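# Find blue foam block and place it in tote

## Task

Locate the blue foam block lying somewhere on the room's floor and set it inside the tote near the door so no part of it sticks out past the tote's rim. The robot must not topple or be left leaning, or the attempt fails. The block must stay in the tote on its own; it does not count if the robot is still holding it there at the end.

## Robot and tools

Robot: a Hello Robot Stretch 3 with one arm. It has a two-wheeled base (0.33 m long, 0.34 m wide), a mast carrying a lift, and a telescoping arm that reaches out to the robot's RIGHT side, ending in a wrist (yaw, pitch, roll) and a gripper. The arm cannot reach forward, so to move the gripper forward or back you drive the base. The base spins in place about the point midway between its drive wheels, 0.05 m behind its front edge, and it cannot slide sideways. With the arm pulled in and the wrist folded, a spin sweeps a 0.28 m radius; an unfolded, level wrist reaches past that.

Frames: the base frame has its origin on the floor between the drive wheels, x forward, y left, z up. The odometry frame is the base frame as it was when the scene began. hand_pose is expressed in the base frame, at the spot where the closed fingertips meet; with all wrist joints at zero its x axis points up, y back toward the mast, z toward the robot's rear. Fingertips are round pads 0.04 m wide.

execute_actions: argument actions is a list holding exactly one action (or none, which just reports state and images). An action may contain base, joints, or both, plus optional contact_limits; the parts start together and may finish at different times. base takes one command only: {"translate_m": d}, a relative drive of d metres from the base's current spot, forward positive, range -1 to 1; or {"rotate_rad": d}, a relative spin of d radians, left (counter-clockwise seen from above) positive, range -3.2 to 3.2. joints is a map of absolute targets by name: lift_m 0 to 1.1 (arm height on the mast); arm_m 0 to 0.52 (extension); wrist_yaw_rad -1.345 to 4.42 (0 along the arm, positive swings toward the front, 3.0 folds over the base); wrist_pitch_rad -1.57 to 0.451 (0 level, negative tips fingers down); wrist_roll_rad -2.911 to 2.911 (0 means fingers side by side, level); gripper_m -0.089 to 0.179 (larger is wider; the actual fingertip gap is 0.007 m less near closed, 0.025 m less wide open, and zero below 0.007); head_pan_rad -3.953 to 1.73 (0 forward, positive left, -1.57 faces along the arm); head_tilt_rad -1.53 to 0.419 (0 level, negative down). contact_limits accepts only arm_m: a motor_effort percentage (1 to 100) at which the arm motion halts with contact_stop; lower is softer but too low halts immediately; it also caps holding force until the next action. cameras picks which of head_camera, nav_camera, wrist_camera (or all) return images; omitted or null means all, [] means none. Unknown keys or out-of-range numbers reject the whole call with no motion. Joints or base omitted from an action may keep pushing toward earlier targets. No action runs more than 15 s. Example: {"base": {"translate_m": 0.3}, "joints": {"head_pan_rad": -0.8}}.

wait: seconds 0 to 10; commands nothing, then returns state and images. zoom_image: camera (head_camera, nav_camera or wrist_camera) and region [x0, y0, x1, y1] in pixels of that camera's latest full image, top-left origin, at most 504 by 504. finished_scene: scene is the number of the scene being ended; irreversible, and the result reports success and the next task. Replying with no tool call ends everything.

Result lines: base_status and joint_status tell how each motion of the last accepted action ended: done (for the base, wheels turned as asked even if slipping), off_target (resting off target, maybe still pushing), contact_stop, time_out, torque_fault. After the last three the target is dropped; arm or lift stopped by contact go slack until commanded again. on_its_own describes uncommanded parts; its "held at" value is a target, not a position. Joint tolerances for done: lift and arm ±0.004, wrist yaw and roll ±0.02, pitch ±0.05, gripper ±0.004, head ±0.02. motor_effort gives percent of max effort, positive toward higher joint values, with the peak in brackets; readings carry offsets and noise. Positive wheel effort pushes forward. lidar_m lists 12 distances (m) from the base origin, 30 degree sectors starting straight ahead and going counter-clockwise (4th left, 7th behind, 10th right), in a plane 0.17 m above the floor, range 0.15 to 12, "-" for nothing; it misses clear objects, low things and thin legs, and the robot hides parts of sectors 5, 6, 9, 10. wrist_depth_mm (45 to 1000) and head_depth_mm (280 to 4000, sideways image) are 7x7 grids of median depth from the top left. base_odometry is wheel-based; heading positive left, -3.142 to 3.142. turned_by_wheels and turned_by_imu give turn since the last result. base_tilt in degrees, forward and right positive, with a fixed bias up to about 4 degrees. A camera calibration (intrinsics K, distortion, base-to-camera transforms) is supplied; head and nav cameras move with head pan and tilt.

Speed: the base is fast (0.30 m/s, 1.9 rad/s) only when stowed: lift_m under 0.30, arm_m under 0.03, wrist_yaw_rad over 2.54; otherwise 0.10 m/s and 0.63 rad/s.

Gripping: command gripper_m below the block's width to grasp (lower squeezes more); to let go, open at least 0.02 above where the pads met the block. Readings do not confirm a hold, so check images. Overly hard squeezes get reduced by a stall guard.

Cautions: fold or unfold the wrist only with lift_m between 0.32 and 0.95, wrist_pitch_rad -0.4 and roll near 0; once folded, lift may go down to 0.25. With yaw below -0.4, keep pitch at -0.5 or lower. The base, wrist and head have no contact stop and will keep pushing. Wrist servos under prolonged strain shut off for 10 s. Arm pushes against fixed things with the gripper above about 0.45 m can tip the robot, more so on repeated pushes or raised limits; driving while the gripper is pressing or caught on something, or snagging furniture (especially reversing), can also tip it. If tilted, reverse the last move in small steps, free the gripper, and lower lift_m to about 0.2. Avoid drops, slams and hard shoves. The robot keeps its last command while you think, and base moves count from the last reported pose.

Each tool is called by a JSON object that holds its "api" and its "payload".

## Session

{"api": "execute_actions", "payload": {"actions": []}}

Scene clock: 0.00 s.
base_odometry: x=+0.000 y=+0.000 heading=+0.000 (m, m, rad; odometry frame)
turned_by_wheels: +0.000 (rad since the last result)
turned_by_imu: +0.000 (rad since the last result)
base_tilt: forward=-0.3 right=+0.1 (deg)
lidar_m: 1.56 1.33 1.02 1.00 1.06 1.53 1.89 0.98 0.76 0.74 0.78 1.13
head_depth_mm: 1787 1790 1786 1774 1773 1770 1755 / 1799 1794 1791 1769 1777 1775 1761 / 1793 1792 1800 1783 1751 1736 1729 / 1813 1810 1801 1792 1748 1742 1740 / 1813 1823 1808 1812 1751 1748 1747 / 1772 1824 1819 1822 1760 1751 1756 / 1754 1826 1829 1816 1747 1648 1612
base_status: not commanded
joint_positions: lift_m=+0.542 arm_m=-0.001 wrist_yaw_rad=+2.965 wrist_pitch_rad=-0.632 wrist_roll_rad=+0.002 gripper_m=+0.037 head_pan_rad=-0.020 head_tilt_rad=+0.016
joint_status: not commanded
motor_effort: left_wheel=-1 right_wheel=+0 lift_m=+20 arm_m=+0 wrist_yaw_rad=+0 wrist_pitch_rad=+2 wrist_roll_rad=+0 gripper_m=-1 head_pan_rad=+0 head_tilt_rad=+2 (%)
hand_pose: x=+0.0125 y=+0.0461 z=+0.5104 quat_wxyz=(+0.278, +0.689, +0.160, +0.650) (m; base frame)
wrist_depth_mm: 943 - 992 - - - - / - - - - - - - / - - - - - - - / 898 917 940 924 948 971 - / 781 791 825 810 855 818 815 / 685 708 - 718 713 743 744 / 625 634 - 653 629 678 655
pictures: head_camera (sideways: a quarter turn clockwise sets it upright), nav_camera (sideways: a quarter turn counterclockwise sets it upright), wrist_camera
camera_calibration (this result's frames):
head_camera: T_world_to_cam=[[0.0309332, 0.0430776, -0.998593, 1.31484], [0.052591, 0.997617, 0.0446646, -0.0562854], [0.998137, -0.0538987, 0.0285939, -0.0868282], [0, 0, 0, 1]] pos_world=[0.0489543, -0.0051689, 1.31799]
nav_camera: T_world_to_cam=[[-0.0287323, -0.0445323, 0.998595, -1.25788], [-0.0503886, -0.997672, -0.045941, 0.111482], [0.998316, -0.0516378, 0.0264215, -0.0738986], [0, 0, 0, 1]] pos_world=[0.0432498, 0.0513899, 1.26319]
wrist_camera: T_world_to_cam=[[0.984578, -0.171923, 0.0323936, -0.0280949], [-0.0957997, -0.684753, -0.722452, 0.440429], [0.146388, 0.708206, -0.690662, 0.479519], [0, 0, 0, 1]] pos_world=[-0.0003412, -0.0428433, 0.650285]
Images, in order (width x height): head_camera 896x504, nav_camera 672x504, wrist_camera 644x364.

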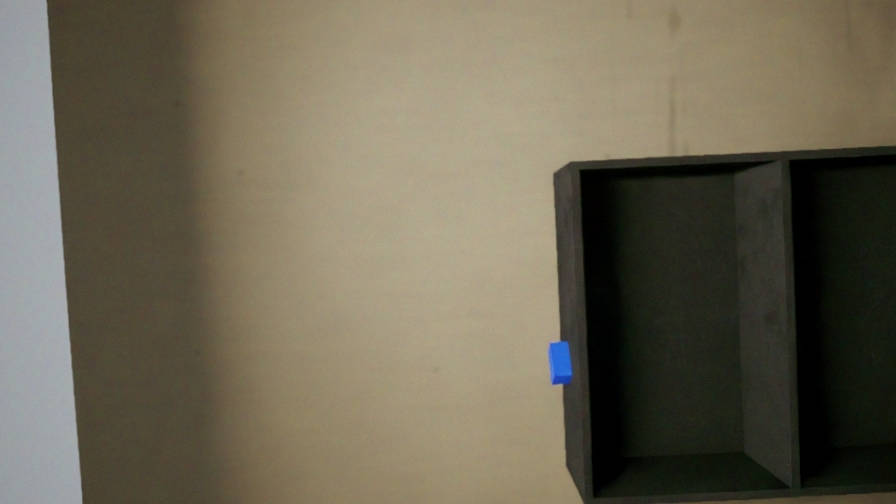

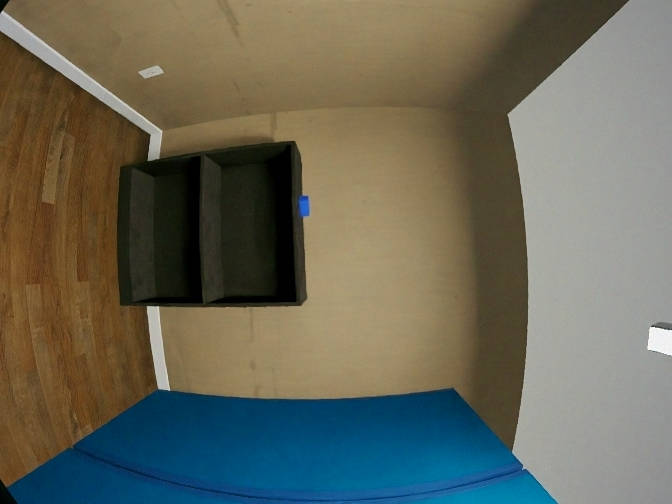

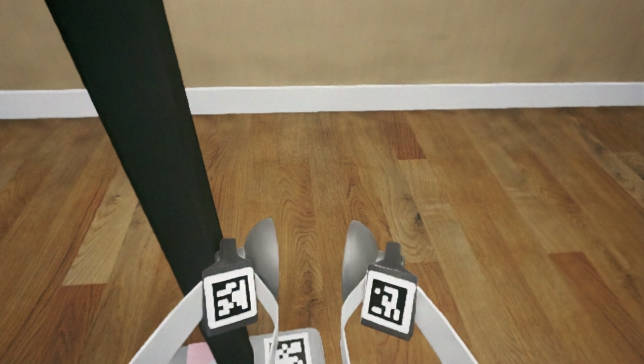

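{"api": "execute_actions", "payload": {"actions": [{"base":{"rotate_rad":0.25},"joints":{"head_pan_rad":-2.95,"head_tilt_rad":-0.75,"wrist_pitch_rad":-0.4,"wrist_yaw_rad":3.0,"lift_m":0.29}}], "cameras": ["head_camera","nav_camera"]}}

Scene clock: 8.27 s.
base_odometry: x=+0.000 y=+0.000 heading=+0.250 (m, m, rad; odometry frame)
turned_by_wheels: +0.250 (rad since the last result)
turned_by_imu: +0.250 (rad since the last result)
base_tilt: forward=-0.4 right=+0.1 (deg)
lidar_m: 1.69 1.12 1.00 1.00 1.20 1.90 1.89 0.83 0.74 0.74 0.89 1.57
head_depth_mm: 1602 1787 1998 1868 1545 1314 1143 / 1672 1886 2133 1887 1559 1323 1152 / 1762 1985 2226 1896 1551 1320 1152 / 1856 2080 2301 1899 1559 1323 1149 / 1940 2232 2393 1836 1555 1330 1151 / 997 1077 1183 1311 1452 1322 1152 / 871 941 1018 1114 1219 1289 1153
base_status: done
joint_positions: lift_m=+0.290 arm_m=-0.001 wrist_yaw_rad=+2.998 wrist_pitch_rad=-0.421 wrist_roll_rad=+0.002 gripper_m=+0.037 head_pan_rad=-2.943 head_tilt_rad=-0.740
joint_status: all done
motor_effort: left_wheel=-2(7) right_wheel=+2(5) lift_m=+16(17) arm_m=+0(0) wrist_yaw_rad=+3(3) wrist_pitch_rad=+5(5) wrist_roll_rad=+0(0) gripper_m=+0(0) head_pan_rad=-2(34) head_tilt_rad=-4(29) (%)
hand_pose: x=+0.0108 y=+0.0782 z=+0.3023 quat_wxyz=(+0.197, +0.701, +0.098, +0.679) (m; base frame)
wrist_depth_mm: - - - 990 920 884 845 / - - - - 988 972 890 / - - - - - - 956 / 769 - 790 820 814 827 867 / 616 625 665 633 652 662 668 / 520 524 - 540 543 555 561 / 470 - - - 449 471 474
pictures: head_camera (sideways: a quarter turn clockwise sets it upright), nav_camera (sideways: a quarter turn counterclockwise sets it upright)
camera_calibration (this result's frames):
head_camera: T_world_to_cam=[[0.659129, 0.0882223, -0.746837, 0.982351], [0.143627, -0.989583, 0.00986239, -0.011504], [-0.738187, -0.113767, -0.664934, 0.826331], [0, 0, 0, 1]] pos_world=[-0.0358571, -0.00404045, 1.28323]
nav_camera: T_world_to_cam=[[-0.660998, -0.0871593, 0.745309, -0.923371], [-0.144341, 0.989451, -0.0123029, 0.0682315], [-0.736374, -0.115711, -0.666606, 0.838597], [0, 0, 0, 1]] pos_world=[0.0170243, -0.0509571, 1.24805]
Images, in order (width x height): head_camera 896x504, nav_camera 672x504.

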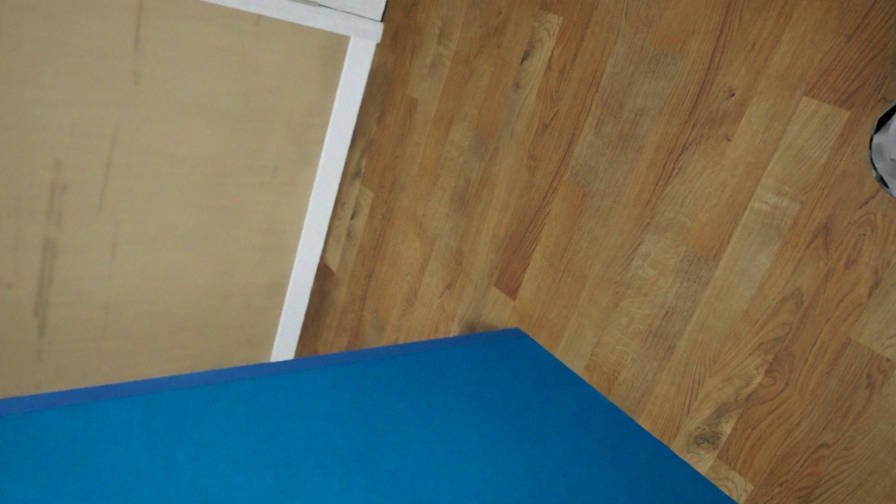

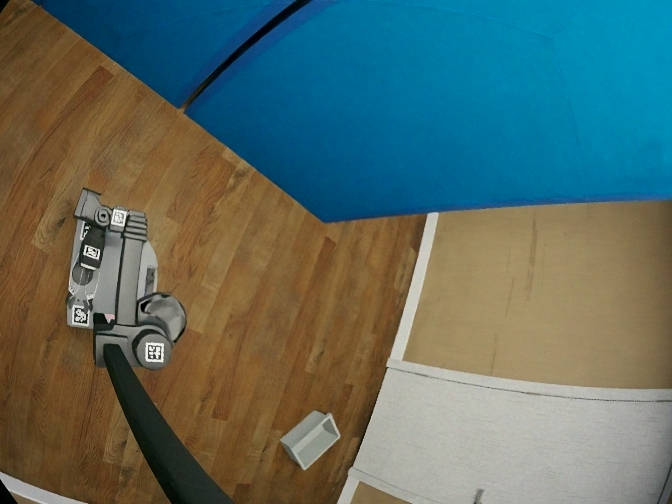

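{"api": "execute_actions", "payload": {"actions": [{"base":{"translate_m":-1.0},"joints":{"head_pan_rad":-2.3}}], "cameras": []}}

{"api": "execute_actions", "payload": {"actions": [{"base":{"translate_m":-0.33},"joints":{"head_pan_rad":-1.7,"head_tilt_rad":-0.7}}], "cameras": ["head_camera","nav_camera"]}}

Scene clock: 18.57 s.
base_odometry: x=-0.969 y=-0.247 heading=+0.250 (m, m, rad; odometry frame)
turned_by_wheels: +0.000 (rad since the last result)
turned_by_imu: +0.001 (rad since the last result)
base_tilt: forward=-0.4 right=+0.2 (deg)
lidar_m: 2.40 1.47 1.31 1.32 1.06 0.93 0.96 1.15 0.43 0.43 0.51 0.96
head_depth_mm: 1183 1277 1394 1526 1547 1320 1137 / 1358 1481 1636 1782 1561 1318 1146 / 1577 1754 1980 1882 1551 1328 1147 / 1879 2175 2323 1902 1552 1317 1155 / 2370 2789 2420 1898 1558 1325 1156 / 2927 3186 2416 1907 1561 1295 972 / 2882 3114 2439 1902 592 669 841
base_status: done
joint_positions: lift_m=+0.290 arm_m=-0.001 wrist_yaw_rad=+2.999 wrist_pitch_rad=-0.420 wrist_roll_rad=+0.002 gripper_m=+0.037 head_pan_rad=-2.307 head_tilt_rad=-0.741
joint_status: all done
motor_effort: left_wheel=-2(11) right_wheel=+1(6) lift_m=+16(16) arm_m=+0(0) wrist_yaw_rad=+2(3) wrist_pitch_rad=+5(5) wrist_roll_rad=+0(0) gripper_m=+0(0) head_pan_rad=+3(31) head_tilt_rad=-4(4) (%)
hand_pose: x=+0.0107 y=+0.0783 z=+0.3024 quat_wxyz=(+0.197, +0.701, +0.098, +0.679) (m; base frame)
wrist_depth_mm: 925 - - - - - - / 986 - - - - - - / 951 - 836 - - - - / 768 - 786 795 825 826 838 / 608 629 662 657 658 676 679 / 519 530 - 537 555 556 562 / 455 - - - 457 469 481
pictures: none
No camera images: the call's "cameras" was empty. Leave "cameras" out to get every camera's image.

Scene clock: 21.50 s.
base_odometry: x=-1.289 y=-0.329 heading=+0.250 (m, m, rad; odometry frame)
turned_by_wheels: +0.000 (rad since the last result)
turned_by_imu: +0.000 (rad since the last result)
base_tilt: forward=-0.4 right=+0.1 (deg)
lidar_m: 2.59 1.59 1.42 1.15 0.70 0.64 0.65 0.78 1.45 0.59 0.46 0.73
head_depth_mm: 2754 3056 2546 1956 1580 1347 1154 / 2836 3077 2547 1947 1602 1338 1160 / 2807 3059 2554 1962 1596 1344 1164 / 2809 3165 2548 1970 1610 1352 1167 / 2822 3276 2559 1987 1607 1323 1168 / 2857 3235 879 901 944 994 1045 / 614 637 660 685 709 736 854
base_status: done
joint_positions: lift_m=+0.290 arm_m=-0.001 wrist_yaw_rad=+2.999 wrist_pitch_rad=-0.420 wrist_roll_rad=+0.002 gripper_m=+0.037 head_pan_rad=-1.707 head_tilt_rad=-0.705
joint_status: all done
motor_effort: left_wheel=-2(10) right_wheel=+2(6) lift_m=+16(16) arm_m=+0(0) wrist_yaw_rad=+2(1) wrist_pitch_rad=+5(5) wrist_roll_rad=+0(0) gripper_m=+0(0) head_pan_rad=+3(29) head_tilt_rad=+2(6) (%)
hand_pose: x=+0.0107 y=+0.0783 z=+0.3024 quat_wxyz=(+0.197, +0.701, +0.098, +0.679) (m; base frame)
wrist_depth_mm: 632 - - - - - - / 665 - - - - - - / 681 - - 867 961 - - / 717 - 791 788 816 841 855 / 626 631 670 644 660 664 663 / 510 524 - 542 548 563 564 / 458 - - - 455 475 478
pictures: head_camera (sideways: a quarter turn clockwise sets it upright), nav_camera (sideways: a quarter turn counterclockwise sets it upright)
camera_calibration (this result's frames):
head_camera: T_world_to_cam=[[0.129652, 0.62456, -0.770139, 1.01595], [0.981857, -0.189255, 0.0118136, -0.019158], [-0.138375, -0.757698, -0.637766, 0.787333], [0, 0, 0, 1]] pos_world=[-0.00396283, -0.041589, 1.28479]
nav_camera: T_world_to_cam=[[-0.131277, -0.626029, 0.76867, -0.957051], [-0.981979, 0.188452, -0.0142265, 0.0758461], [-0.135951, -0.756686, -0.639487, 0.79966], [0, 0, 0, 1]] pos_world=[0.0575545, -0.00834424, 1.24811]
Images, in order (width x height): head_camera 896x504, nav_camera 672x504.

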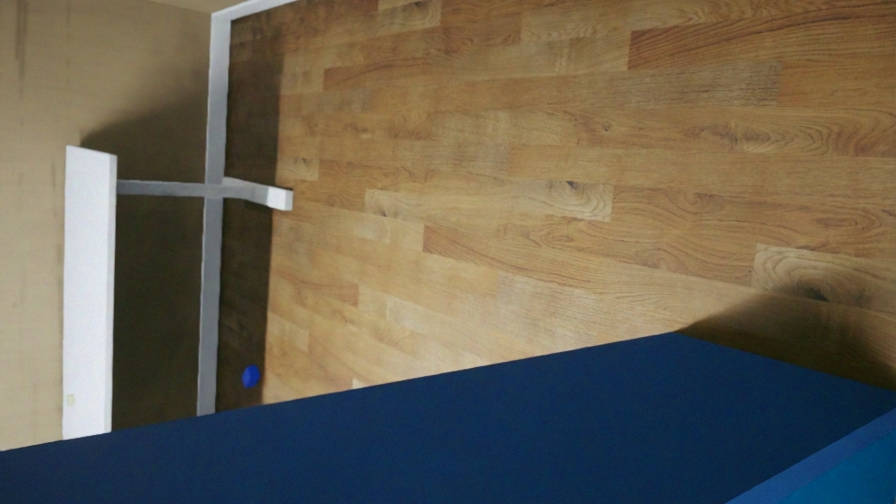

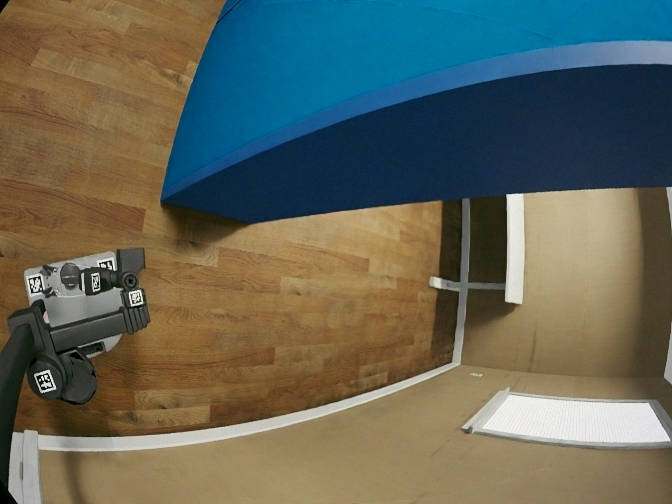

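{"api": "zoom_image", "payload": {"camera": "head_camera", "region": [210, 340, 290, 410]}}

Region (210, 340, 290, 410) of head_camera's 896x504 image, scaled by 6.300, with more detail than that image has; it fills the top 441 rows of this view, and the rest is white.

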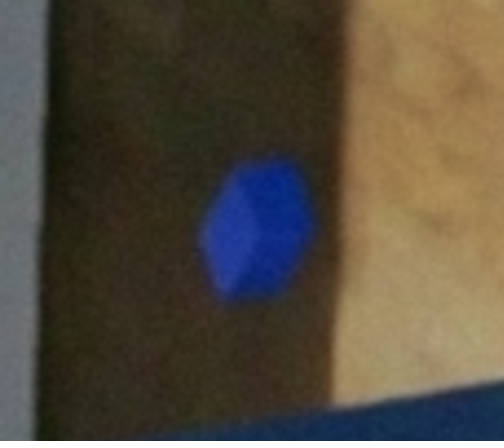

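{"api": "execute_actions", "payload": {"actions": [{"base":{"rotate_rad":-1.85},"joints":{"head_pan_rad":0.3,"head_tilt_rad":-1.0}}], "cameras": ["head_camera"]}}

Scene clock: 31.80 s.
base_odometry: x=-1.289 y=-0.329 heading=-1.600 (m, m, rad; odometry frame)
turned_by_wheels: -1.850 (rad since the last result)
turned_by_imu: -1.843 (rad since the last result)
base_tilt: forward=-0.3 right=+0.1 (deg)
lidar_m: 2.90 0.46 0.48 1.55 1.91 1.45 1.42 0.85 0.64 0.65 0.68 0.97
head_depth_mm: 2488 2042 1750 1513 1352 1207 1088 / 2495 2032 1734 1516 1345 1205 1093 / 2489 2053 1735 1515 1344 1207 1089 / 2491 2043 1750 1517 1349 1204 1109 / 731 834 963 1127 1306 1205 1106 / 586 649 722 818 1001 1210 1092 / 488 531 582 679 1014 1210 1094
base_status: done
joint_positions: lift_m=+0.290 arm_m=-0.001 wrist_yaw_rad=+2.999 wrist_pitch_rad=-0.420 wrist_roll_rad=+0.002 gripper_m=+0.037 head_pan_rad=+0.293 head_tilt_rad=-0.988
joint_status: all done
motor_effort: left_wheel=+1(10) right_wheel=-2(9) lift_m=+16(16) arm_m=+0(0) wrist_yaw_rad=+1(1) wrist_pitch_rad=+5(5) wrist_roll_rad=+0(0) gripper_m=+0(0) head_pan_rad=+3(33) head_tilt_rad=-5(22) (%)
hand_pose: x=+0.0107 y=+0.0783 z=+0.3024 quat_wxyz=(+0.197, +0.701, +0.098, +0.679) (m; base frame)
wrist_depth_mm: - - - - 895 519 371 / - - - - 861 522 392 / 977 - - - 882 515 421 / 761 - 782 803 758 527 470 / 617 624 662 639 669 522 521 / 522 524 - 534 556 551 562 / 459 - - - 451 474 478
pictures: head_camera (sideways: a quarter turn clockwise sets it upright)
camera_calibration (this result's frames):
head_camera: T_world_to_cam=[[-0.80376, -0.196909, -0.561423, 0.749675], [-0.235425, 0.971885, -0.00382557, 0.00862943], [0.546392, 0.129098, -0.82752, 1.02992], [0, 0, 0, 1]] pos_world=[0.0418489, 0.00626983, 1.2732]
Images, in order (width x height): head_camera 896x504.

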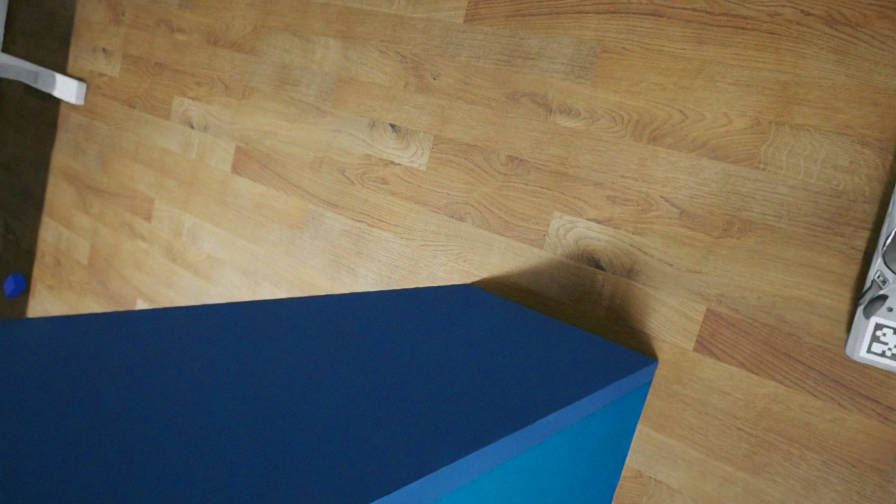

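{"api": "execute_actions", "payload": {"actions": [{"base":{"translate_m":1.0},"joints":{"head_pan_rad":0.5,"head_tilt_rad":-0.7}}], "cameras": ["head_camera","nav_camera"]}}

Scene clock: 38.97 s.
base_odometry: x=-1.318 y=-1.328 heading=-1.600 (m, m, rad; odometry frame)
turned_by_wheels: +0.000 (rad since the last result)
turned_by_imu: -0.001 (rad since the last result)
base_tilt: forward=-0.3 right=+0.1 (deg)
lidar_m: 1.89 2.35 2.92 1.17 0.35 0.40 2.31 0.94 0.71 0.70 0.73 1.04
head_depth_mm: 1982 1717 2350 1957 1598 1344 1155 / 2081 1830 2442 1961 1603 1350 1164 / 2147 1986 2573 1981 1595 1352 1166 / 2248 1998 2570 1972 1608 1355 1166 / 2356 2281 2466 1971 1611 1354 1168 / 2551 2908 2584 1991 1613 1357 1173 / 2710 3109 2594 1990 1619 1359 1172
base_status: done
joint_positions: lift_m=+0.290 arm_m=-0.001 wrist_yaw_rad=+2.999 wrist_pitch_rad=-0.420 wrist_roll_rad=+0.002 gripper_m=+0.037 head_pan_rad=+0.493 head_tilt_rad=-0.704
joint_status: all done
motor_effort: left_wheel=+1(9) right_wheel=-3(7) lift_m=+16(16) arm_m=-1(1) wrist_yaw_rad=+1(1) wrist_pitch_rad=+5(5) wrist_roll_rad=+0(0) gripper_m=-1(1) head_pan_rad=+3(17) head_tilt_rad=+1(19) (%)
hand_pose: x=+0.0107 y=+0.0783 z=+0.3024 quat_wxyz=(+0.197, +0.701, +0.098, +0.679) (m; base frame)
wrist_depth_mm: 952 - - - - - - / 997 - - - - - - / 329 - - - - - - / 343 - 792 795 840 851 862 / 370 449 651 651 668 677 681 / 407 458 - 532 547 553 556 / 438 - - - 455 476 481
pictures: head_camera (sideways: a quarter turn clockwise sets it upright), nav_camera (sideways: a quarter turn counterclockwise sets it upright)
camera_calibration (this result's frames):
head_camera: T_world_to_cam=[[-0.580665, -0.262305, -0.77073, 1.02106], [-0.424685, 0.905263, 0.011864, -0.0106436], [0.694602, 0.334206, -0.637052, 0.781322], [0, 0, 0, 1]] pos_world=[0.045663, 0.0163409, 1.28483]
nav_camera: T_world_to_cam=[[0.58281, 0.261856, 0.769262, -0.962179], [0.425409, -0.904889, -0.0142761, 0.0673256], [0.692358, 0.335571, -0.638774, 0.793679], [0, 0, 0, 1]] pos_world=[-0.0173837, 0.0465386, 1.24811]
Images, in order (width x height): head_camera 896x504, nav_camera 672x504.

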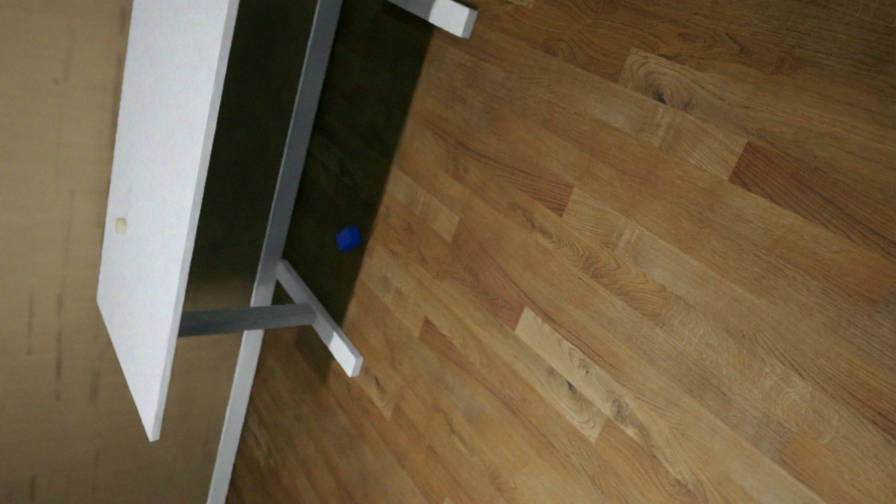

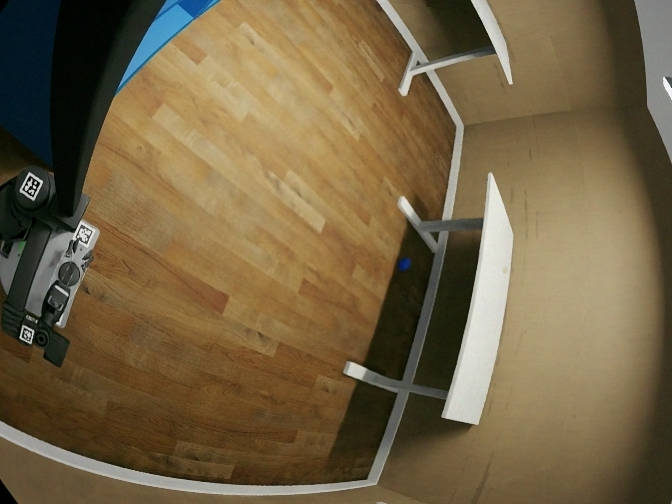

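{"api": "execute_actions", "payload": {"actions": [{"base":{"rotate_rad":0.45},"joints":{"head_pan_rad":0.0}}], "cameras": []}}

{"api": "execute_actions", "payload": {"actions": [{"base":{"translate_m":0.9},"joints":{"head_tilt_rad":-0.85}}], "cameras": ["head_camera","nav_camera"]}}

Scene clock: 47.43 s.
base_odometry: x=-1.318 y=-1.328 heading=-1.150 (m, m, rad; odometry frame)
turned_by_wheels: +0.450 (rad since the last result)
turned_by_imu: +0.449 (rad since the last result)
base_tilt: forward=-0.4 right=+0.2 (deg)
lidar_m: 2.36 2.91 1.17 0.35 0.37 2.42 1.02 0.73 0.70 0.72 0.97 1.89
head_depth_mm: 1937 1707 2366 1946 1594 1341 1155 / 2038 1843 2465 1977 1605 1347 1162 / 2141 1981 2565 1969 1605 1356 1164 / 2210 1995 2560 1970 1607 1355 1169 / 2330 2249 2461 1979 1605 1356 1168 / 2500 2819 2560 1993 1620 1354 1168 / 2617 3004 2598 2000 1616 1360 1169
base_status: done
joint_positions: lift_m=+0.290 arm_m=-0.001 wrist_yaw_rad=+2.999 wrist_pitch_rad=-0.420 wrist_roll_rad=+0.002 gripper_m=+0.037 head_pan_rad=+0.007 head_tilt_rad=-0.704
joint_status: all done
motor_effort: left_wheel=-1(8) right_wheel=+1(9) lift_m=+16(16) arm_m=+0(0) wrist_yaw_rad=+1(2) wrist_pitch_rad=+5(5) wrist_roll_rad=+0(0) gripper_m=+0(0) head_pan_rad=-2(26) head_tilt_rad=+0(1) (%)
hand_pose: x=+0.0107 y=+0.0783 z=+0.3024 quat_wxyz=(+0.197, +0.701, +0.098, +0.679) (m; base frame)
wrist_depth_mm: 418 - - - - - - / 456 - 396 - - - - / 505 - 592 924 - - - / 581 - 592 752 801 845 855 / 609 573 499 637 664 668 687 / 520 525 - 539 546 550 558 / 461 - - - 456 474 477
pictures: none
No camera images: the call's "cameras" was empty. Leave "cameras" out to get every camera's image.

Scene clock: 52.13 s.
base_odometry: x=-0.951 y=-2.150 heading=-1.150 (m, m, rad; odometry frame)
turned_by_wheels: +0.000 (rad since the last result)
turned_by_imu: -0.001 (rad since the last result)
base_tilt: forward=-0.3 right=+0.1 (deg)
lidar_m: 1.46 2.17 2.24 1.95 1.55 1.02 1.65 1.18 1.13 1.16 1.56 1.13
head_depth_mm: 1328 1157 934 1701 1449 1261 1115 / 1376 1154 971 1702 1452 1259 1113 / 1427 1158 1002 1705 1451 1258 1116 / 1474 1156 1906 1689 1455 1263 1121 / 1525 1163 1960 1718 1461 1269 1115 / 1616 1165 1909 1722 1458 1266 1122 / 1774 1214 2090 1697 1450 1266 1122
base_status: done
joint_positions: lift_m=+0.290 arm_m=-0.001 wrist_yaw_rad=+2.999 wrist_pitch_rad=-0.420 wrist_roll_rad=+0.002 gripper_m=+0.037 head_pan_rad=+0.007 head_tilt_rad=-0.840
joint_status: all done
motor_effort: left_wheel=-2(5) right_wheel=+1(9) lift_m=+16(16) arm_m=+0(0) wrist_yaw_rad=+2(1) wrist_pitch_rad=+5(5) wrist_roll_rad=-1(0) gripper_m=+0(1) head_pan_rad=-2(3) head_tilt_rad=-4(14) (%)
hand_pose: x=+0.0106 y=+0.0783 z=+0.3024 quat_wxyz=(+0.197, +0.701, +0.098, +0.679) (m; base frame)
wrist_depth_mm: - - - - - - - / - - - - - - - / 949 - - - - - - / 773 - 798 812 826 828 850 / 621 625 658 638 667 668 673 / 519 522 - 525 551 552 556 / 454 - - - 454 470 478
pictures: head_camera (sideways: a quarter turn clockwise sets it upright), nav_camera (sideways: a quarter turn counterclockwise sets it upright)
camera_calibration (this result's frames):
head_camera: T_world_to_cam=[[-0.734769, 0.0385753, -0.67722, 0.900128], [0.0483943, 0.998819, 0.00438725, -0.00379409], [0.676589, -0.02955, -0.735768, 0.909828], [0, 0, 0, 1]] pos_world=[0.0459899, -0.00404772, 1.27902]
nav_camera: T_world_to_cam=[[0.736241, -0.0399762, 0.675538, -0.840968], [-0.0479142, -0.998828, -0.00688777, 0.0605922], [0.675021, -0.0272968, -0.737293, 0.921924], [0, 0, 0, 1]] pos_world=[-0.000259991, 0.052068, 1.24825]
Images, in order (width x height): head_camera 896x504, nav_camera 672x504.

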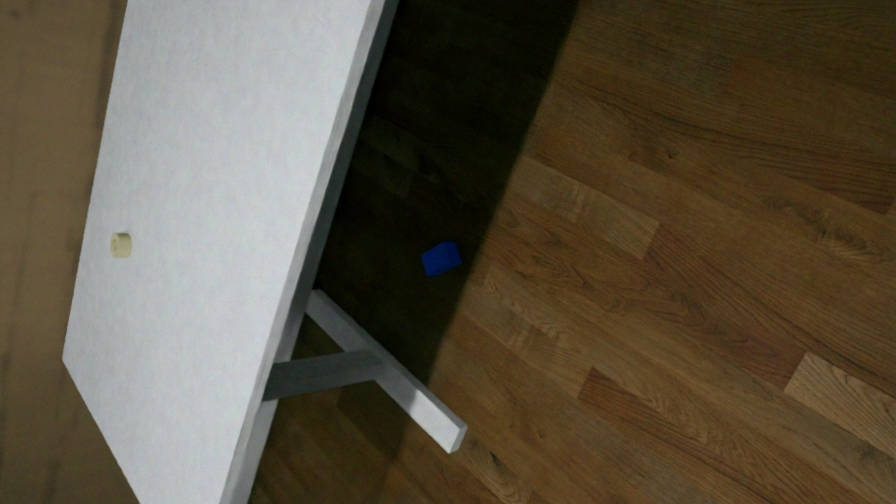

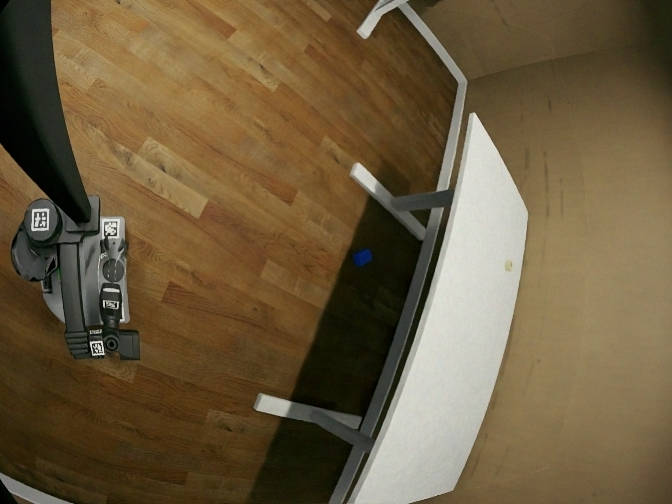

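{"api": "zoom_image", "payload": {"camera": "head_camera", "region": [400, 225, 480, 295]}}

Region (400, 225, 480, 295) of head_camera's 896x504 image, scaled by 6.300, with more detail than that image has; it fills the top 441 rows of this view, and the rest is white.

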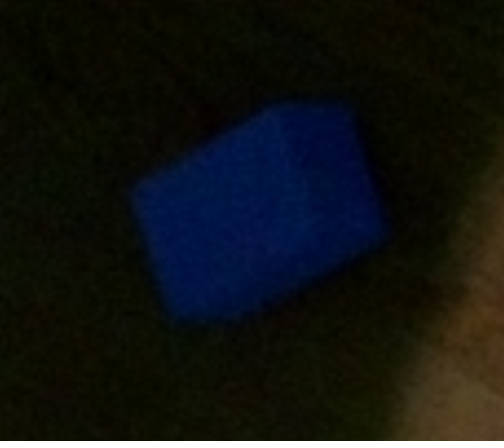

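{"api": "execute_actions", "payload": {"actions": [{"base":{"translate_m":0.56},"joints":{"head_tilt_rad":-1.1,"lift_m":0.295}}], "cameras": []}}

{"api": "execute_actions", "payload": {"actions": [{"base":{"rotate_rad":1.54},"joints":{"head_pan_rad":-1.57,"lift_m":0.33,"arm_m":0.28,"wrist_yaw_rad":0.37}}], "cameras": ["head_camera","wrist_camera"]}}

Scene clock: 70.37 s.
base_odometry: x=-0.722 y=-2.661 heading=-1.150 (m, m, rad; odometry frame)
turned_by_wheels: +0.000 (rad since the last result)
turned_by_imu: +0.000 (rad since the last result)
base_tilt: forward=-0.3 right=+0.1 (deg)
lidar_m: 0.97 0.92 1.93 2.32 1.58 1.60 1.56 1.46 1.39 1.44 0.80 1.07
head_depth_mm: 908 784 693 623 586 1182 1092 / 902 782 694 622 1247 1188 1126 / 906 783 694 620 1279 1182 - / 880 781 692 629 1303 1180 - / 901 783 691 650 1290 1183 - / 902 785 692 1393 1289 1187 1102 / 905 782 693 1401 1289 1182 1085
base_status: done
joint_positions: lift_m=+0.295 arm_m=-0.001 wrist_yaw_rad=+2.999 wrist_pitch_rad=-0.420 wrist_roll_rad=+0.002 gripper_m=+0.037 head_pan_rad=+0.007 head_tilt_rad=-1.087
joint_status: all done
motor_effort: left_wheel=-2(6) right_wheel=+1(7) lift_m=+24(25) arm_m=+0(1) wrist_yaw_rad=+1(2) wrist_pitch_rad=+5(5) wrist_roll_rad=+0(0) gripper_m=-1(1) head_pan_rad=-3(2) head_tilt_rad=-5(18) (%)
hand_pose: x=+0.0106 y=+0.0783 z=+0.3070 quat_wxyz=(+0.197, +0.701, +0.098, +0.679) (m; base frame)
wrist_depth_mm: - - - - - - - / - - - - - - - / - - - - - - - / 775 - 800 816 812 851 857 / 619 621 669 649 666 684 672 / 526 535 - 545 546 550 561 / 453 - - - 465 479 484
pictures: none
No camera images: the call's "cameras" was empty. Leave "cameras" out to get every camera's image.

Scene clock: 73.67 s.
base_odometry: x=-0.722 y=-2.661 heading=+0.390 (m, m, rad; odometry frame)
turned_by_wheels: +1.540 (rad since the last result)
turned_by_imu: +1.541 (rad since the last result)
base_tilt: forward=-0.3 right=+0.1 (deg)
lidar_m: 2.32 1.60 1.58 1.56 1.47 1.40 1.43 0.80 1.07 1.10 0.92 1.92
head_depth_mm: 903 785 693 621 586 1185 1115 / 905 783 692 620 1264 1201 - / 901 783 693 621 1286 - - / 882 780 691 631 1293 1214 - / 900 785 692 651 1299 1187 1082 / 902 781 693 1385 1296 1183 1088 / 901 784 692 1390 1297 1177 1090
base_status: done
joint_positions: lift_m=+0.330 arm_m=+0.280 wrist_yaw_rad=+0.371 wrist_pitch_rad=-0.420 wrist_roll_rad=+0.002 gripper_m=+0.037 head_pan_rad=-1.563 head_tilt_rad=-1.087
joint_status: all done
motor_effort: left_wheel=-2(8) right_wheel=+1(8) lift_m=+24(25) arm_m=+2(2) wrist_yaw_rad=-1(3) wrist_pitch_rad=+5(5) wrist_roll_rad=-1(0) gripper_m=+0(0) head_pan_rad=-3(34) head_tilt_rad=-5(5) (%)
hand_pose: x=+0.0598 y=-0.6337 z=+0.3421 quat_wxyz=(+0.706, +0.272, -0.653, -0.018) (m; base frame)
wrist_depth_mm: - - 420 817 666 542 456 / - - 451 881 685 569 471 / - - 479 932 716 595 493 / 837 857 521 853 754 613 512 / 677 669 577 679 703 645 539 / 575 525 - 584 594 612 558 / 451 475 484 508 493 509 523
pictures: head_camera (sideways: a quarter turn clockwise sets it upright), wrist_camera
camera_calibration (this result's frames):
head_camera: T_world_to_cam=[[0.0369743, 0.878096, -0.477054, 0.634641], [0.998847, -0.0470984, -0.00927615, 0.00819556], [-0.0306138, -0.476161, -0.878825, 1.10013], [0, 0, 0, 1]] pos_world=[0.00202758, -0.0330517, 1.26965]
wrist_camera: T_world_to_cam=[[-0.932661, -0.359297, 0.0323833, -0.190124], [-0.213881, 0.47843, -0.851681, 0.646253], [0.290513, -0.801256, -0.52306, -0.184714], [0, 0, 0, 1]] pos_world=[0.0145616, -0.525501, 0.459942]
Images, in order (width x height): head_camera 896x504, wrist_camera 644x364.

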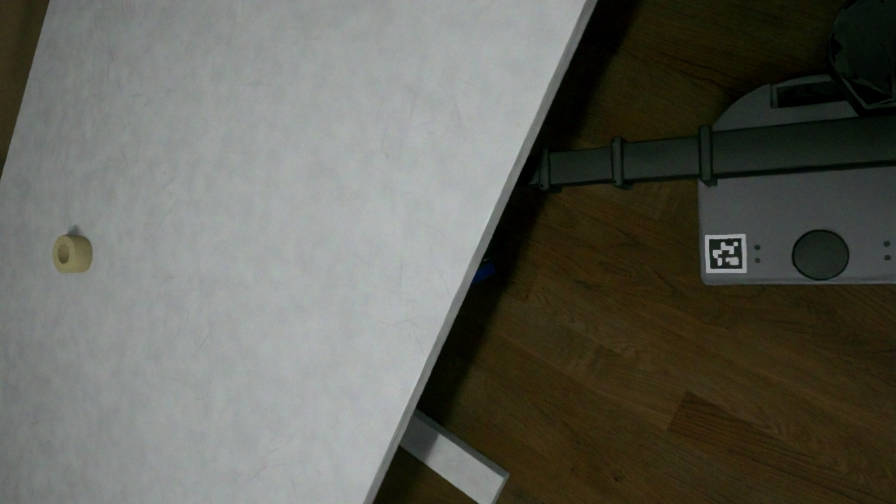

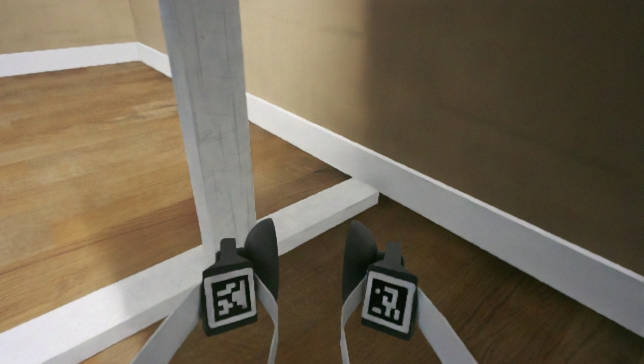

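{"api": "execute_actions", "payload": {"actions": [{"joints":{"lift_m":0.2,"arm_m":0.41,"wrist_pitch_rad":-1.21,"gripper_m":0.14}}], "cameras": ["wrist_camera"]}}

Scene clock: 84.13 s.
base_odometry: x=-0.722 y=-2.661 heading=+0.390 (m, m, rad; odometry frame)
turned_by_wheels: +0.000 (rad since the last result)
turned_by_imu: +0.000 (rad since the last result)
base_tilt: forward=-0.4 right=+0.1 (deg)
lidar_m: 2.31 1.60 1.59 1.57 1.47 1.39 1.43 0.80 1.07 1.09 0.92 1.92
head_depth_mm: 902 785 693 620 585 1185 1104 / 902 785 691 621 1255 1196 - / 901 782 692 621 1289 1217 - / 880 784 692 629 1290 1213 - / 898 781 693 649 1294 1175 1086 / 899 781 690 1379 1290 1183 1090 / 900 779 690 1391 1294 1184 1090
base_status: not commanded
joint_positions: lift_m=+0.200 arm_m=+0.410 wrist_yaw_rad=+0.371 wrist_pitch_rad=-1.210 wrist_roll_rad=+0.002 gripper_m=+0.140 head_pan_rad=-1.563 head_tilt_rad=-1.087
joint_status: all done
motor_effort: left_wheel=-1(1) right_wheel=+1(1) lift_m=+16(21) arm_m=+2(3) wrist_yaw_rad=-1(1) wrist_pitch_rad=+0(5) wrist_roll_rad=+0(0) gripper_m=+1(80) head_pan_rad=-2(3) head_tilt_rad=-6(6) (%)
hand_pose: x=+0.0030 y=-0.6181 z=+0.0907 quat_wxyz=(+0.645, +0.502, -0.498, -0.289) (m; base frame)
wrist_depth_mm: 287 287 289 292 296 299 301 / 274 276 278 281 283 286 292 / 264 268 268 270 275 278 280 / 256 257 258 217 262 267 269 / 246 250 249 207 255 257 258 / 239 241 243 205 246 - 250 / - 231 233 236 240 238 244
pictures: wrist_camera
camera_calibration (this result's frames):
wrist_camera: T_world_to_cam=[[-0.924346, -0.380706, 0.0254447, -0.241985], [-0.376206, 0.898232, -0.227264, 0.61586], [0.0636657, -0.219643, -0.973501, 0.113809], [0, 0, 0, 1]] pos_world=[0.000767009, -0.620313, 0.256913]
Images, in order (width x height): wrist_camera 644x364.

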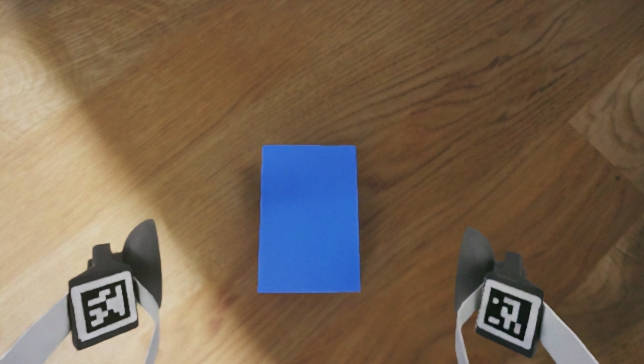

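{"api": "execute_actions", "payload": {"actions": [{"joints":{"lift_m":0.133,"wrist_pitch_rad":-1.12,"gripper_m":0.12}}], "cameras": ["wrist_camera"]}}

Scene clock: 88.93 s.
base_odometry: x=-0.722 y=-2.661 heading=+0.390 (m, m, rad; odometry frame)
turned_by_wheels: +0.000 (rad since the last result)
turned_by_imu: +0.000 (rad since the last result)
base_tilt: forward=-0.3 right=+0.2 (deg)
lidar_m: 2.31 1.60 1.58 1.56 1.47 1.39 1.43 0.80 1.07 1.10 0.91 1.92
head_depth_mm: 903 782 693 621 588 1181 1103 / 904 783 692 620 1262 1199 - / 900 784 692 620 1287 - - / 878 781 691 629 1296 1219 - / 900 782 693 648 1296 1184 1089 / 901 782 690 1389 1295 1183 1085 / 900 782 690 1400 1292 1183 1086
base_status: not commanded
joint_positions: lift_m=+0.133 arm_m=+0.410 wrist_yaw_rad=+0.371 wrist_pitch_rad=-1.130 wrist_roll_rad=+0.002 gripper_m=+0.120 head_pan_rad=-1.563 head_tilt_rad=-1.087
joint_status: all done
motor_effort: left_wheel=-2(2) right_wheel=+2(1) lift_m=+16(15) arm_m=+2(2) wrist_yaw_rad=-1(1) wrist_pitch_rad=+3(3) wrist_roll_rad=+0(0) gripper_m=-1(77) head_pan_rad=-2(2) head_tilt_rad=-4(5) (%)
hand_pose: x=+0.0101 y=-0.6363 z=+0.0299 quat_wxyz=(+0.656, +0.482, -0.517, -0.263) (m; base frame)
wrist_depth_mm: 231 233 234 235 240 243 246 / 218 220 221 225 226 229 233 / 208 209 211 213 215 217 219 / 197 199 196 155 205 207 210 / 190 190 188 148 194 198 199 / 182 - 179 142 185 190 191 / - 173 173 137 179 178 182
pictures: wrist_camera
camera_calibration (this result's frames):
wrist_camera: T_world_to_cam=[[-0.925076, -0.378823, 0.0269584, -0.239664], [-0.368614, 0.878524, -0.303839, 0.610693], [0.0914177, -0.291012, -0.952342, 0.00383831], [0, 0, 0, 1]] pos_world=[0.00305174, -0.626182, 0.195669]
Images, in order (width x height): wrist_camera 644x364.

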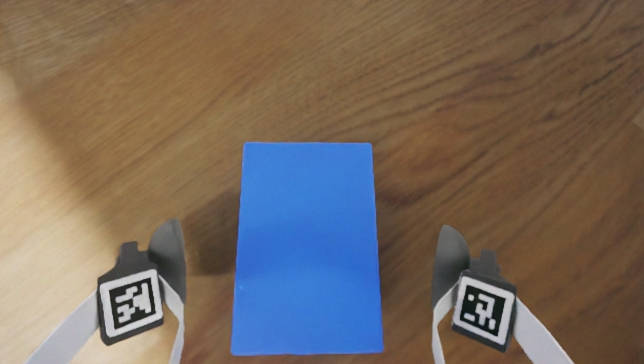

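{"api": "execute_actions", "payload": {"actions": [{"joints":{"gripper_m":0.02}}], "cameras": ["wrist_camera"]}}

Scene clock: 92.47 s.
base_odometry: x=-0.722 y=-2.661 heading=+0.390 (m, m, rad; odometry frame)
turned_by_wheels: +0.000 (rad since the last result)
turned_by_imu: +0.000 (rad since the last result)
base_tilt: forward=-0.3 right=+0.2 (deg)
lidar_m: 2.31 1.60 1.58 1.57 1.47 1.39 1.43 0.80 1.07 1.10 0.91 1.93
head_depth_mm: 904 784 692 621 586 1187 1097 / 903 782 692 620 1263 1197 - / 901 781 691 620 1288 - - / 882 781 690 631 1294 1212 - / 901 780 692 649 1292 1178 1088 / 901 782 692 1386 1293 1184 1090 / 904 781 691 1389 1297 1184 1087
base_status: not commanded
joint_positions: lift_m=+0.133 arm_m=+0.410 wrist_yaw_rad=+0.371 wrist_pitch_rad=-1.130 wrist_roll_rad=+0.002 gripper_m=+0.021 head_pan_rad=-1.563 head_tilt_rad=-1.087
joint_status: all done
motor_effort: left_wheel=-2(2) right_wheel=+2(2) lift_m=+16(16) arm_m=+2(2) wrist_yaw_rad=-1(1) wrist_pitch_rad=+3(3) wrist_roll_rad=+0(0) gripper_m=-18(90) head_pan_rad=-2(2) head_tilt_rad=-5(5) (%)
hand_pose: x=+0.0101 y=-0.6363 z=+0.0299 quat_wxyz=(+0.656, +0.482, -0.517, -0.263) (m; base frame)
wrist_depth_mm: 228 230 234 235 240 243 245 / 219 220 221 224 228 230 233 / 207 209 211 212 216 216 220 / 198 199 198 152 206 208 209 / 188 190 146 145 195 197 200 / 179 183 138 139 - 189 190 / 174 173 173 133 177 181 182
pictures: wrist_camera
camera_calibration (this result's frames):
wrist_camera: T_world_to_cam=[[-0.925076, -0.378824, 0.0269585, -0.239664], [-0.368614, 0.878522, -0.303846, 0.610693], [0.0914205, -0.291018, -0.95234, 0.00383429], [0, 0, 0, 1]] pos_world=[0.003052, -0.626182, 0.195669]
Images, in order (width x height): wrist_camera 644x364.

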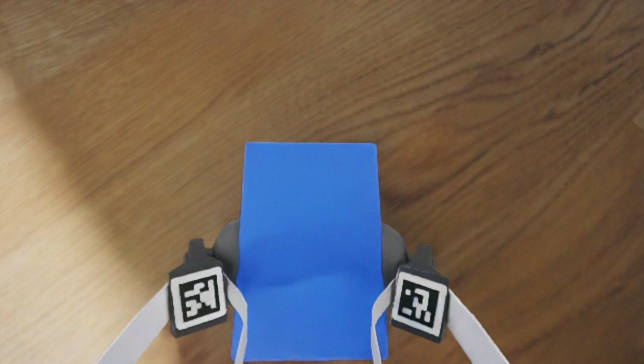

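{"api": "execute_actions", "payload": {"actions": [{"joints":{"lift_m":0.293,"arm_m":0.24,"wrist_pitch_rad":-0.4,"wrist_yaw_rad":1.5}}], "cameras": ["wrist_camera"]}}

{"api": "execute_actions", "payload": {"actions": [{"base":{"rotate_rad":1.6},"joints":{"arm_m":0.0,"wrist_yaw_rad":2.7,"head_pan_rad":-0.1,"head_tilt_rad":-0.75}}], "cameras": ["wrist_camera","head_camera"]}}

Scene clock: 105.90 s.
base_odometry: x=-0.722 y=-2.661 heading=+0.390 (m, m, rad; odometry frame)
turned_by_wheels: +0.000 (rad since the last result)
turned_by_imu: +0.000 (rad since the last result)
base_tilt: forward=-0.3 right=+0.2 (deg)
lidar_m: 2.31 1.60 1.58 1.57 1.47 1.39 1.43 0.80 1.07 1.09 0.91 1.93
head_depth_mm: 904 786 693 621 585 1185 1112 / 900 780 691 621 1264 1200 - / 899 783 692 619 1277 - - / 883 781 693 630 1283 1210 - / 903 782 689 649 1277 1183 1086 / 901 781 691 1386 1259 1182 1088 / 904 781 692 1384 1295 1179 1090
base_status: not commanded
joint_positions: lift_m=+0.293 arm_m=+0.240 wrist_yaw_rad=+1.499 wrist_pitch_rad=-0.423 wrist_roll_rad=+0.002 gripper_m=+0.021 head_pan_rad=-1.563 head_tilt_rad=-1.087
joint_status: all done
motor_effort: left_wheel=-1(1) right_wheel=+1(1) lift_m=+24(25) arm_m=-2(3) wrist_yaw_rad=+1(2) wrist_pitch_rad=+6(6) wrist_roll_rad=+0(0) gripper_m=-18(18) head_pan_rad=-3(2) head_tilt_rad=-5(5) (%)
hand_pose: x=+0.2018 y=-0.4014 z=+0.3043 quat_wxyz=(+0.607, +0.580, -0.405, +0.361) (m; base frame)
wrist_depth_mm: - - - - - - - / - - - - - - - / 975 - - - - - - / 760 774 726 152 827 833 849 / 609 628 147 145 662 674 662 / 520 530 138 138 - 515 561 / 447 452 434 133 458 480 453
pictures: wrist_camera
camera_calibration (this result's frames):
wrist_camera: T_world_to_cam=[[-0.0751853, -0.996643, 0.0323964, -0.401914], [-0.526992, 0.0121329, -0.849784, 0.408699], [0.846538, -0.0809639, -0.526135, 0.118246], [0, 0, 0, 1]] pos_world=[0.0850632, -0.39595, 0.422539]
Images, in order (width x height): wrist_camera 644x364.

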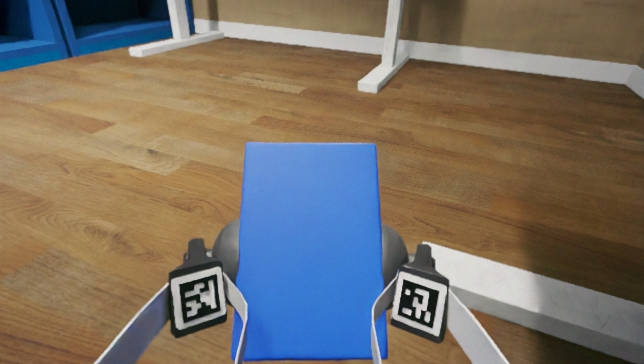

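Scene clock: 109.27 s.
base_odometry: x=-0.722 y=-2.661 heading=+1.990 (m, m, rad; odometry frame)
turned_by_wheels: +1.600 (rad since the last result)
turned_by_imu: +1.600 (rad since the last result)
base_tilt: forward=-0.3 right=+0.2 (deg)
lidar_m: 1.57 1.46 1.39 1.43 0.82 1.07 1.10 0.92 1.93 2.31 1.58 1.58
head_depth_mm: 1522 1756 2010 1804 1534 1305 1133 / 1534 1797 2049 1866 1546 1316 1143 / 1407 1630 1978 1863 1537 1319 1144 / 3271 3187 2362 1852 1561 1316 1150 / 2727 2877 2382 1873 1556 1319 1148 / 2273 2453 2376 1867 1546 1324 1148 / 1935 2073 2157 1861 1548 1329 1149
base_status: done
joint_positions: lift_m=+0.293 arm_m=+0.000 wrist_yaw_rad=+2.698 wrist_pitch_rad=-0.423 wrist_roll_rad=+0.002 gripper_m=+0.021 head_pan_rad=-0.107 head_tilt_rad=-0.754
joint_status: all done
motor_effort: left_wheel=-2(8) right_wheel=+2(9) lift_m=+24(24) arm_m=-2(2) wrist_yaw_rad=+2(4) wrist_pitch_rad=+6(6) wrist_roll_rad=+0(0) gripper_m=-18(18) head_pan_rad=+3(33) head_tilt_rad=+1(15) (%)
hand_pose: x=+0.0747 y=+0.0569 z=+0.3043 quat_wxyz=(+0.297, +0.708, -0.007, +0.641) (m; base frame)
wrist_depth_mm: - - - - - - - / - - - - - - - / - - - - - - - / 686 701 754 152 807 842 861 / 613 625 147 144 654 665 683 / - 520 138 138 - 549 564 / - 463 132 132 456 478 481
pictures: head_camera (sideways: a quarter turn clockwise sets it upright), wrist_camera
camera_calibration (this result's frames):
head_camera: T_world_to_cam=[[-0.664779, 0.115294, -0.738089, 0.979026], [0.161006, 0.986911, 0.00914673, -0.0106781], [0.729483, -0.112756, -0.674641, 0.830004], [0, 0, 0, 1]] pos_world=[0.0470812, -0.0087489, 1.28266]
wrist_camera: T_world_to_cam=[[0.901454, -0.431661, 0.0324014, -0.0597977], [-0.202417, -0.486511, -0.849903, 0.340379], [0.382634, 0.759589, -0.525943, 0.249729], [0, 0, 0, 1]] pos_world=[0.0272485, -0.0499061, 0.422569]
Images, in order (width x height): head_camera 896x504, wrist_camera 644x364.

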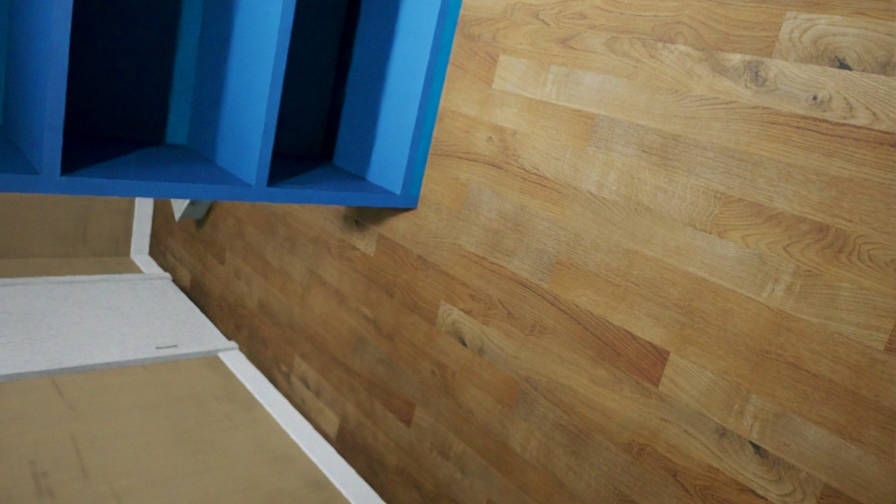

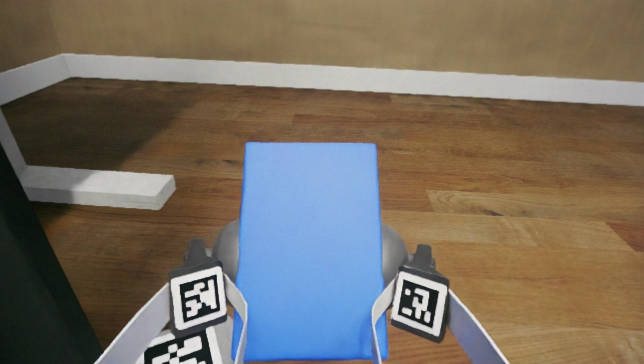

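{"api": "execute_actions", "payload": {"actions": [{"base":{"translate_m":1.0},"joints":{"head_pan_rad":-0.35,"head_tilt_rad":-0.95}}], "cameras": ["head_camera"]}}

Scene clock: 116.80 s.
base_odometry: x=-1.129 y=-1.748 heading=+1.989 (m, m, rad; odometry frame)
turned_by_wheels: +0.000 (rad since the last result)
turned_by_imu: -0.001 (rad since the last result)
base_tilt: forward=-0.3 right=+0.1 (deg)
lidar_m: 1.36 0.97 0.92 0.95 1.27 1.49 1.90 2.55 2.44 1.12 1.13 0.63
head_depth_mm: 604 1093 1063 975 1317 1216 1100 / 554 657 1022 976 1325 1217 1111 / 2506 2134 1758 1358 1325 1220 1095 / 2501 2188 1843 1566 1377 1226 1098 / 2538 2196 1840 1574 1379 1227 1105 / 2473 2213 1832 1571 1379 1224 1099 / 1963 2030 1845 1578 1373 1223 1100
base_status: done
joint_positions: lift_m=+0.293 arm_m=+0.000 wrist_yaw_rad=+2.698 wrist_pitch_rad=-0.423 wrist_roll_rad=+0.002 gripper_m=+0.021 head_pan_rad=-0.343 head_tilt_rad=-0.939
joint_status: all done
motor_effort: left_wheel=-2(5) right_wheel=+1(8) lift_m=+24(23) arm_m=-2(2) wrist_yaw_rad=+2(2) wrist_pitch_rad=+6(6) wrist_roll_rad=+0(0) gripper_m=-19(17) head_pan_rad=-3(19) head_tilt_rad=-5(16) (%)
hand_pose: x=+0.0747 y=+0.0569 z=+0.3044 quat_wxyz=(+0.297, +0.708, -0.007, +0.641) (m; base frame)
wrist_depth_mm: 899 897 890 865 875 868 866 / - 959 960 943 940 925 925 / 980 - 973 979 987 979 979 / 769 771 739 152 814 841 852 / 622 630 147 145 675 672 676 / - 530 138 139 - 565 556 / - 470 132 133 454 478 475
pictures: head_camera (sideways: a quarter turn clockwise sets it upright)
camera_calibration (this result's frames):
head_camera: T_world_to_cam=[[-0.736407, 0.309568, -0.601558, 0.801552], [0.388281, 0.921541, -0.0010857, 0.00125797], [0.554024, -0.234373, -0.798828, 0.992575], [0, 0, 0, 1]] pos_world=[0.0398701, -0.0166617, 1.27508]
Images, in order (width x height): head_camera 896x504.

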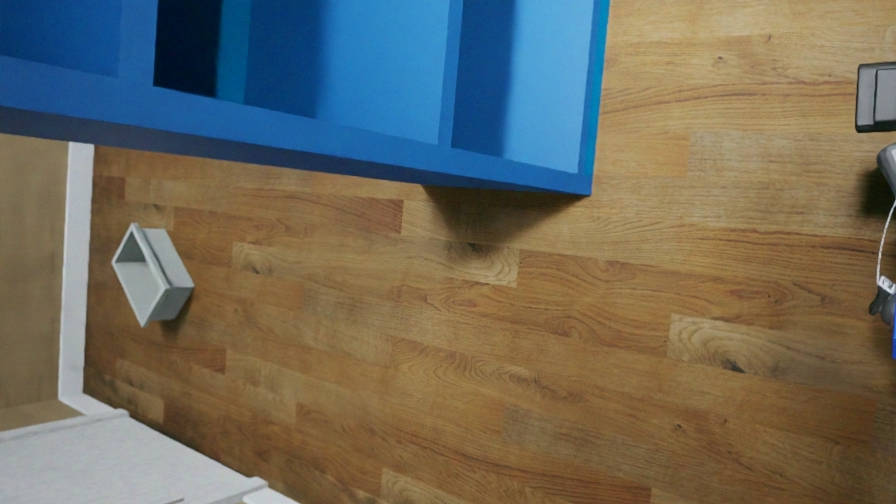

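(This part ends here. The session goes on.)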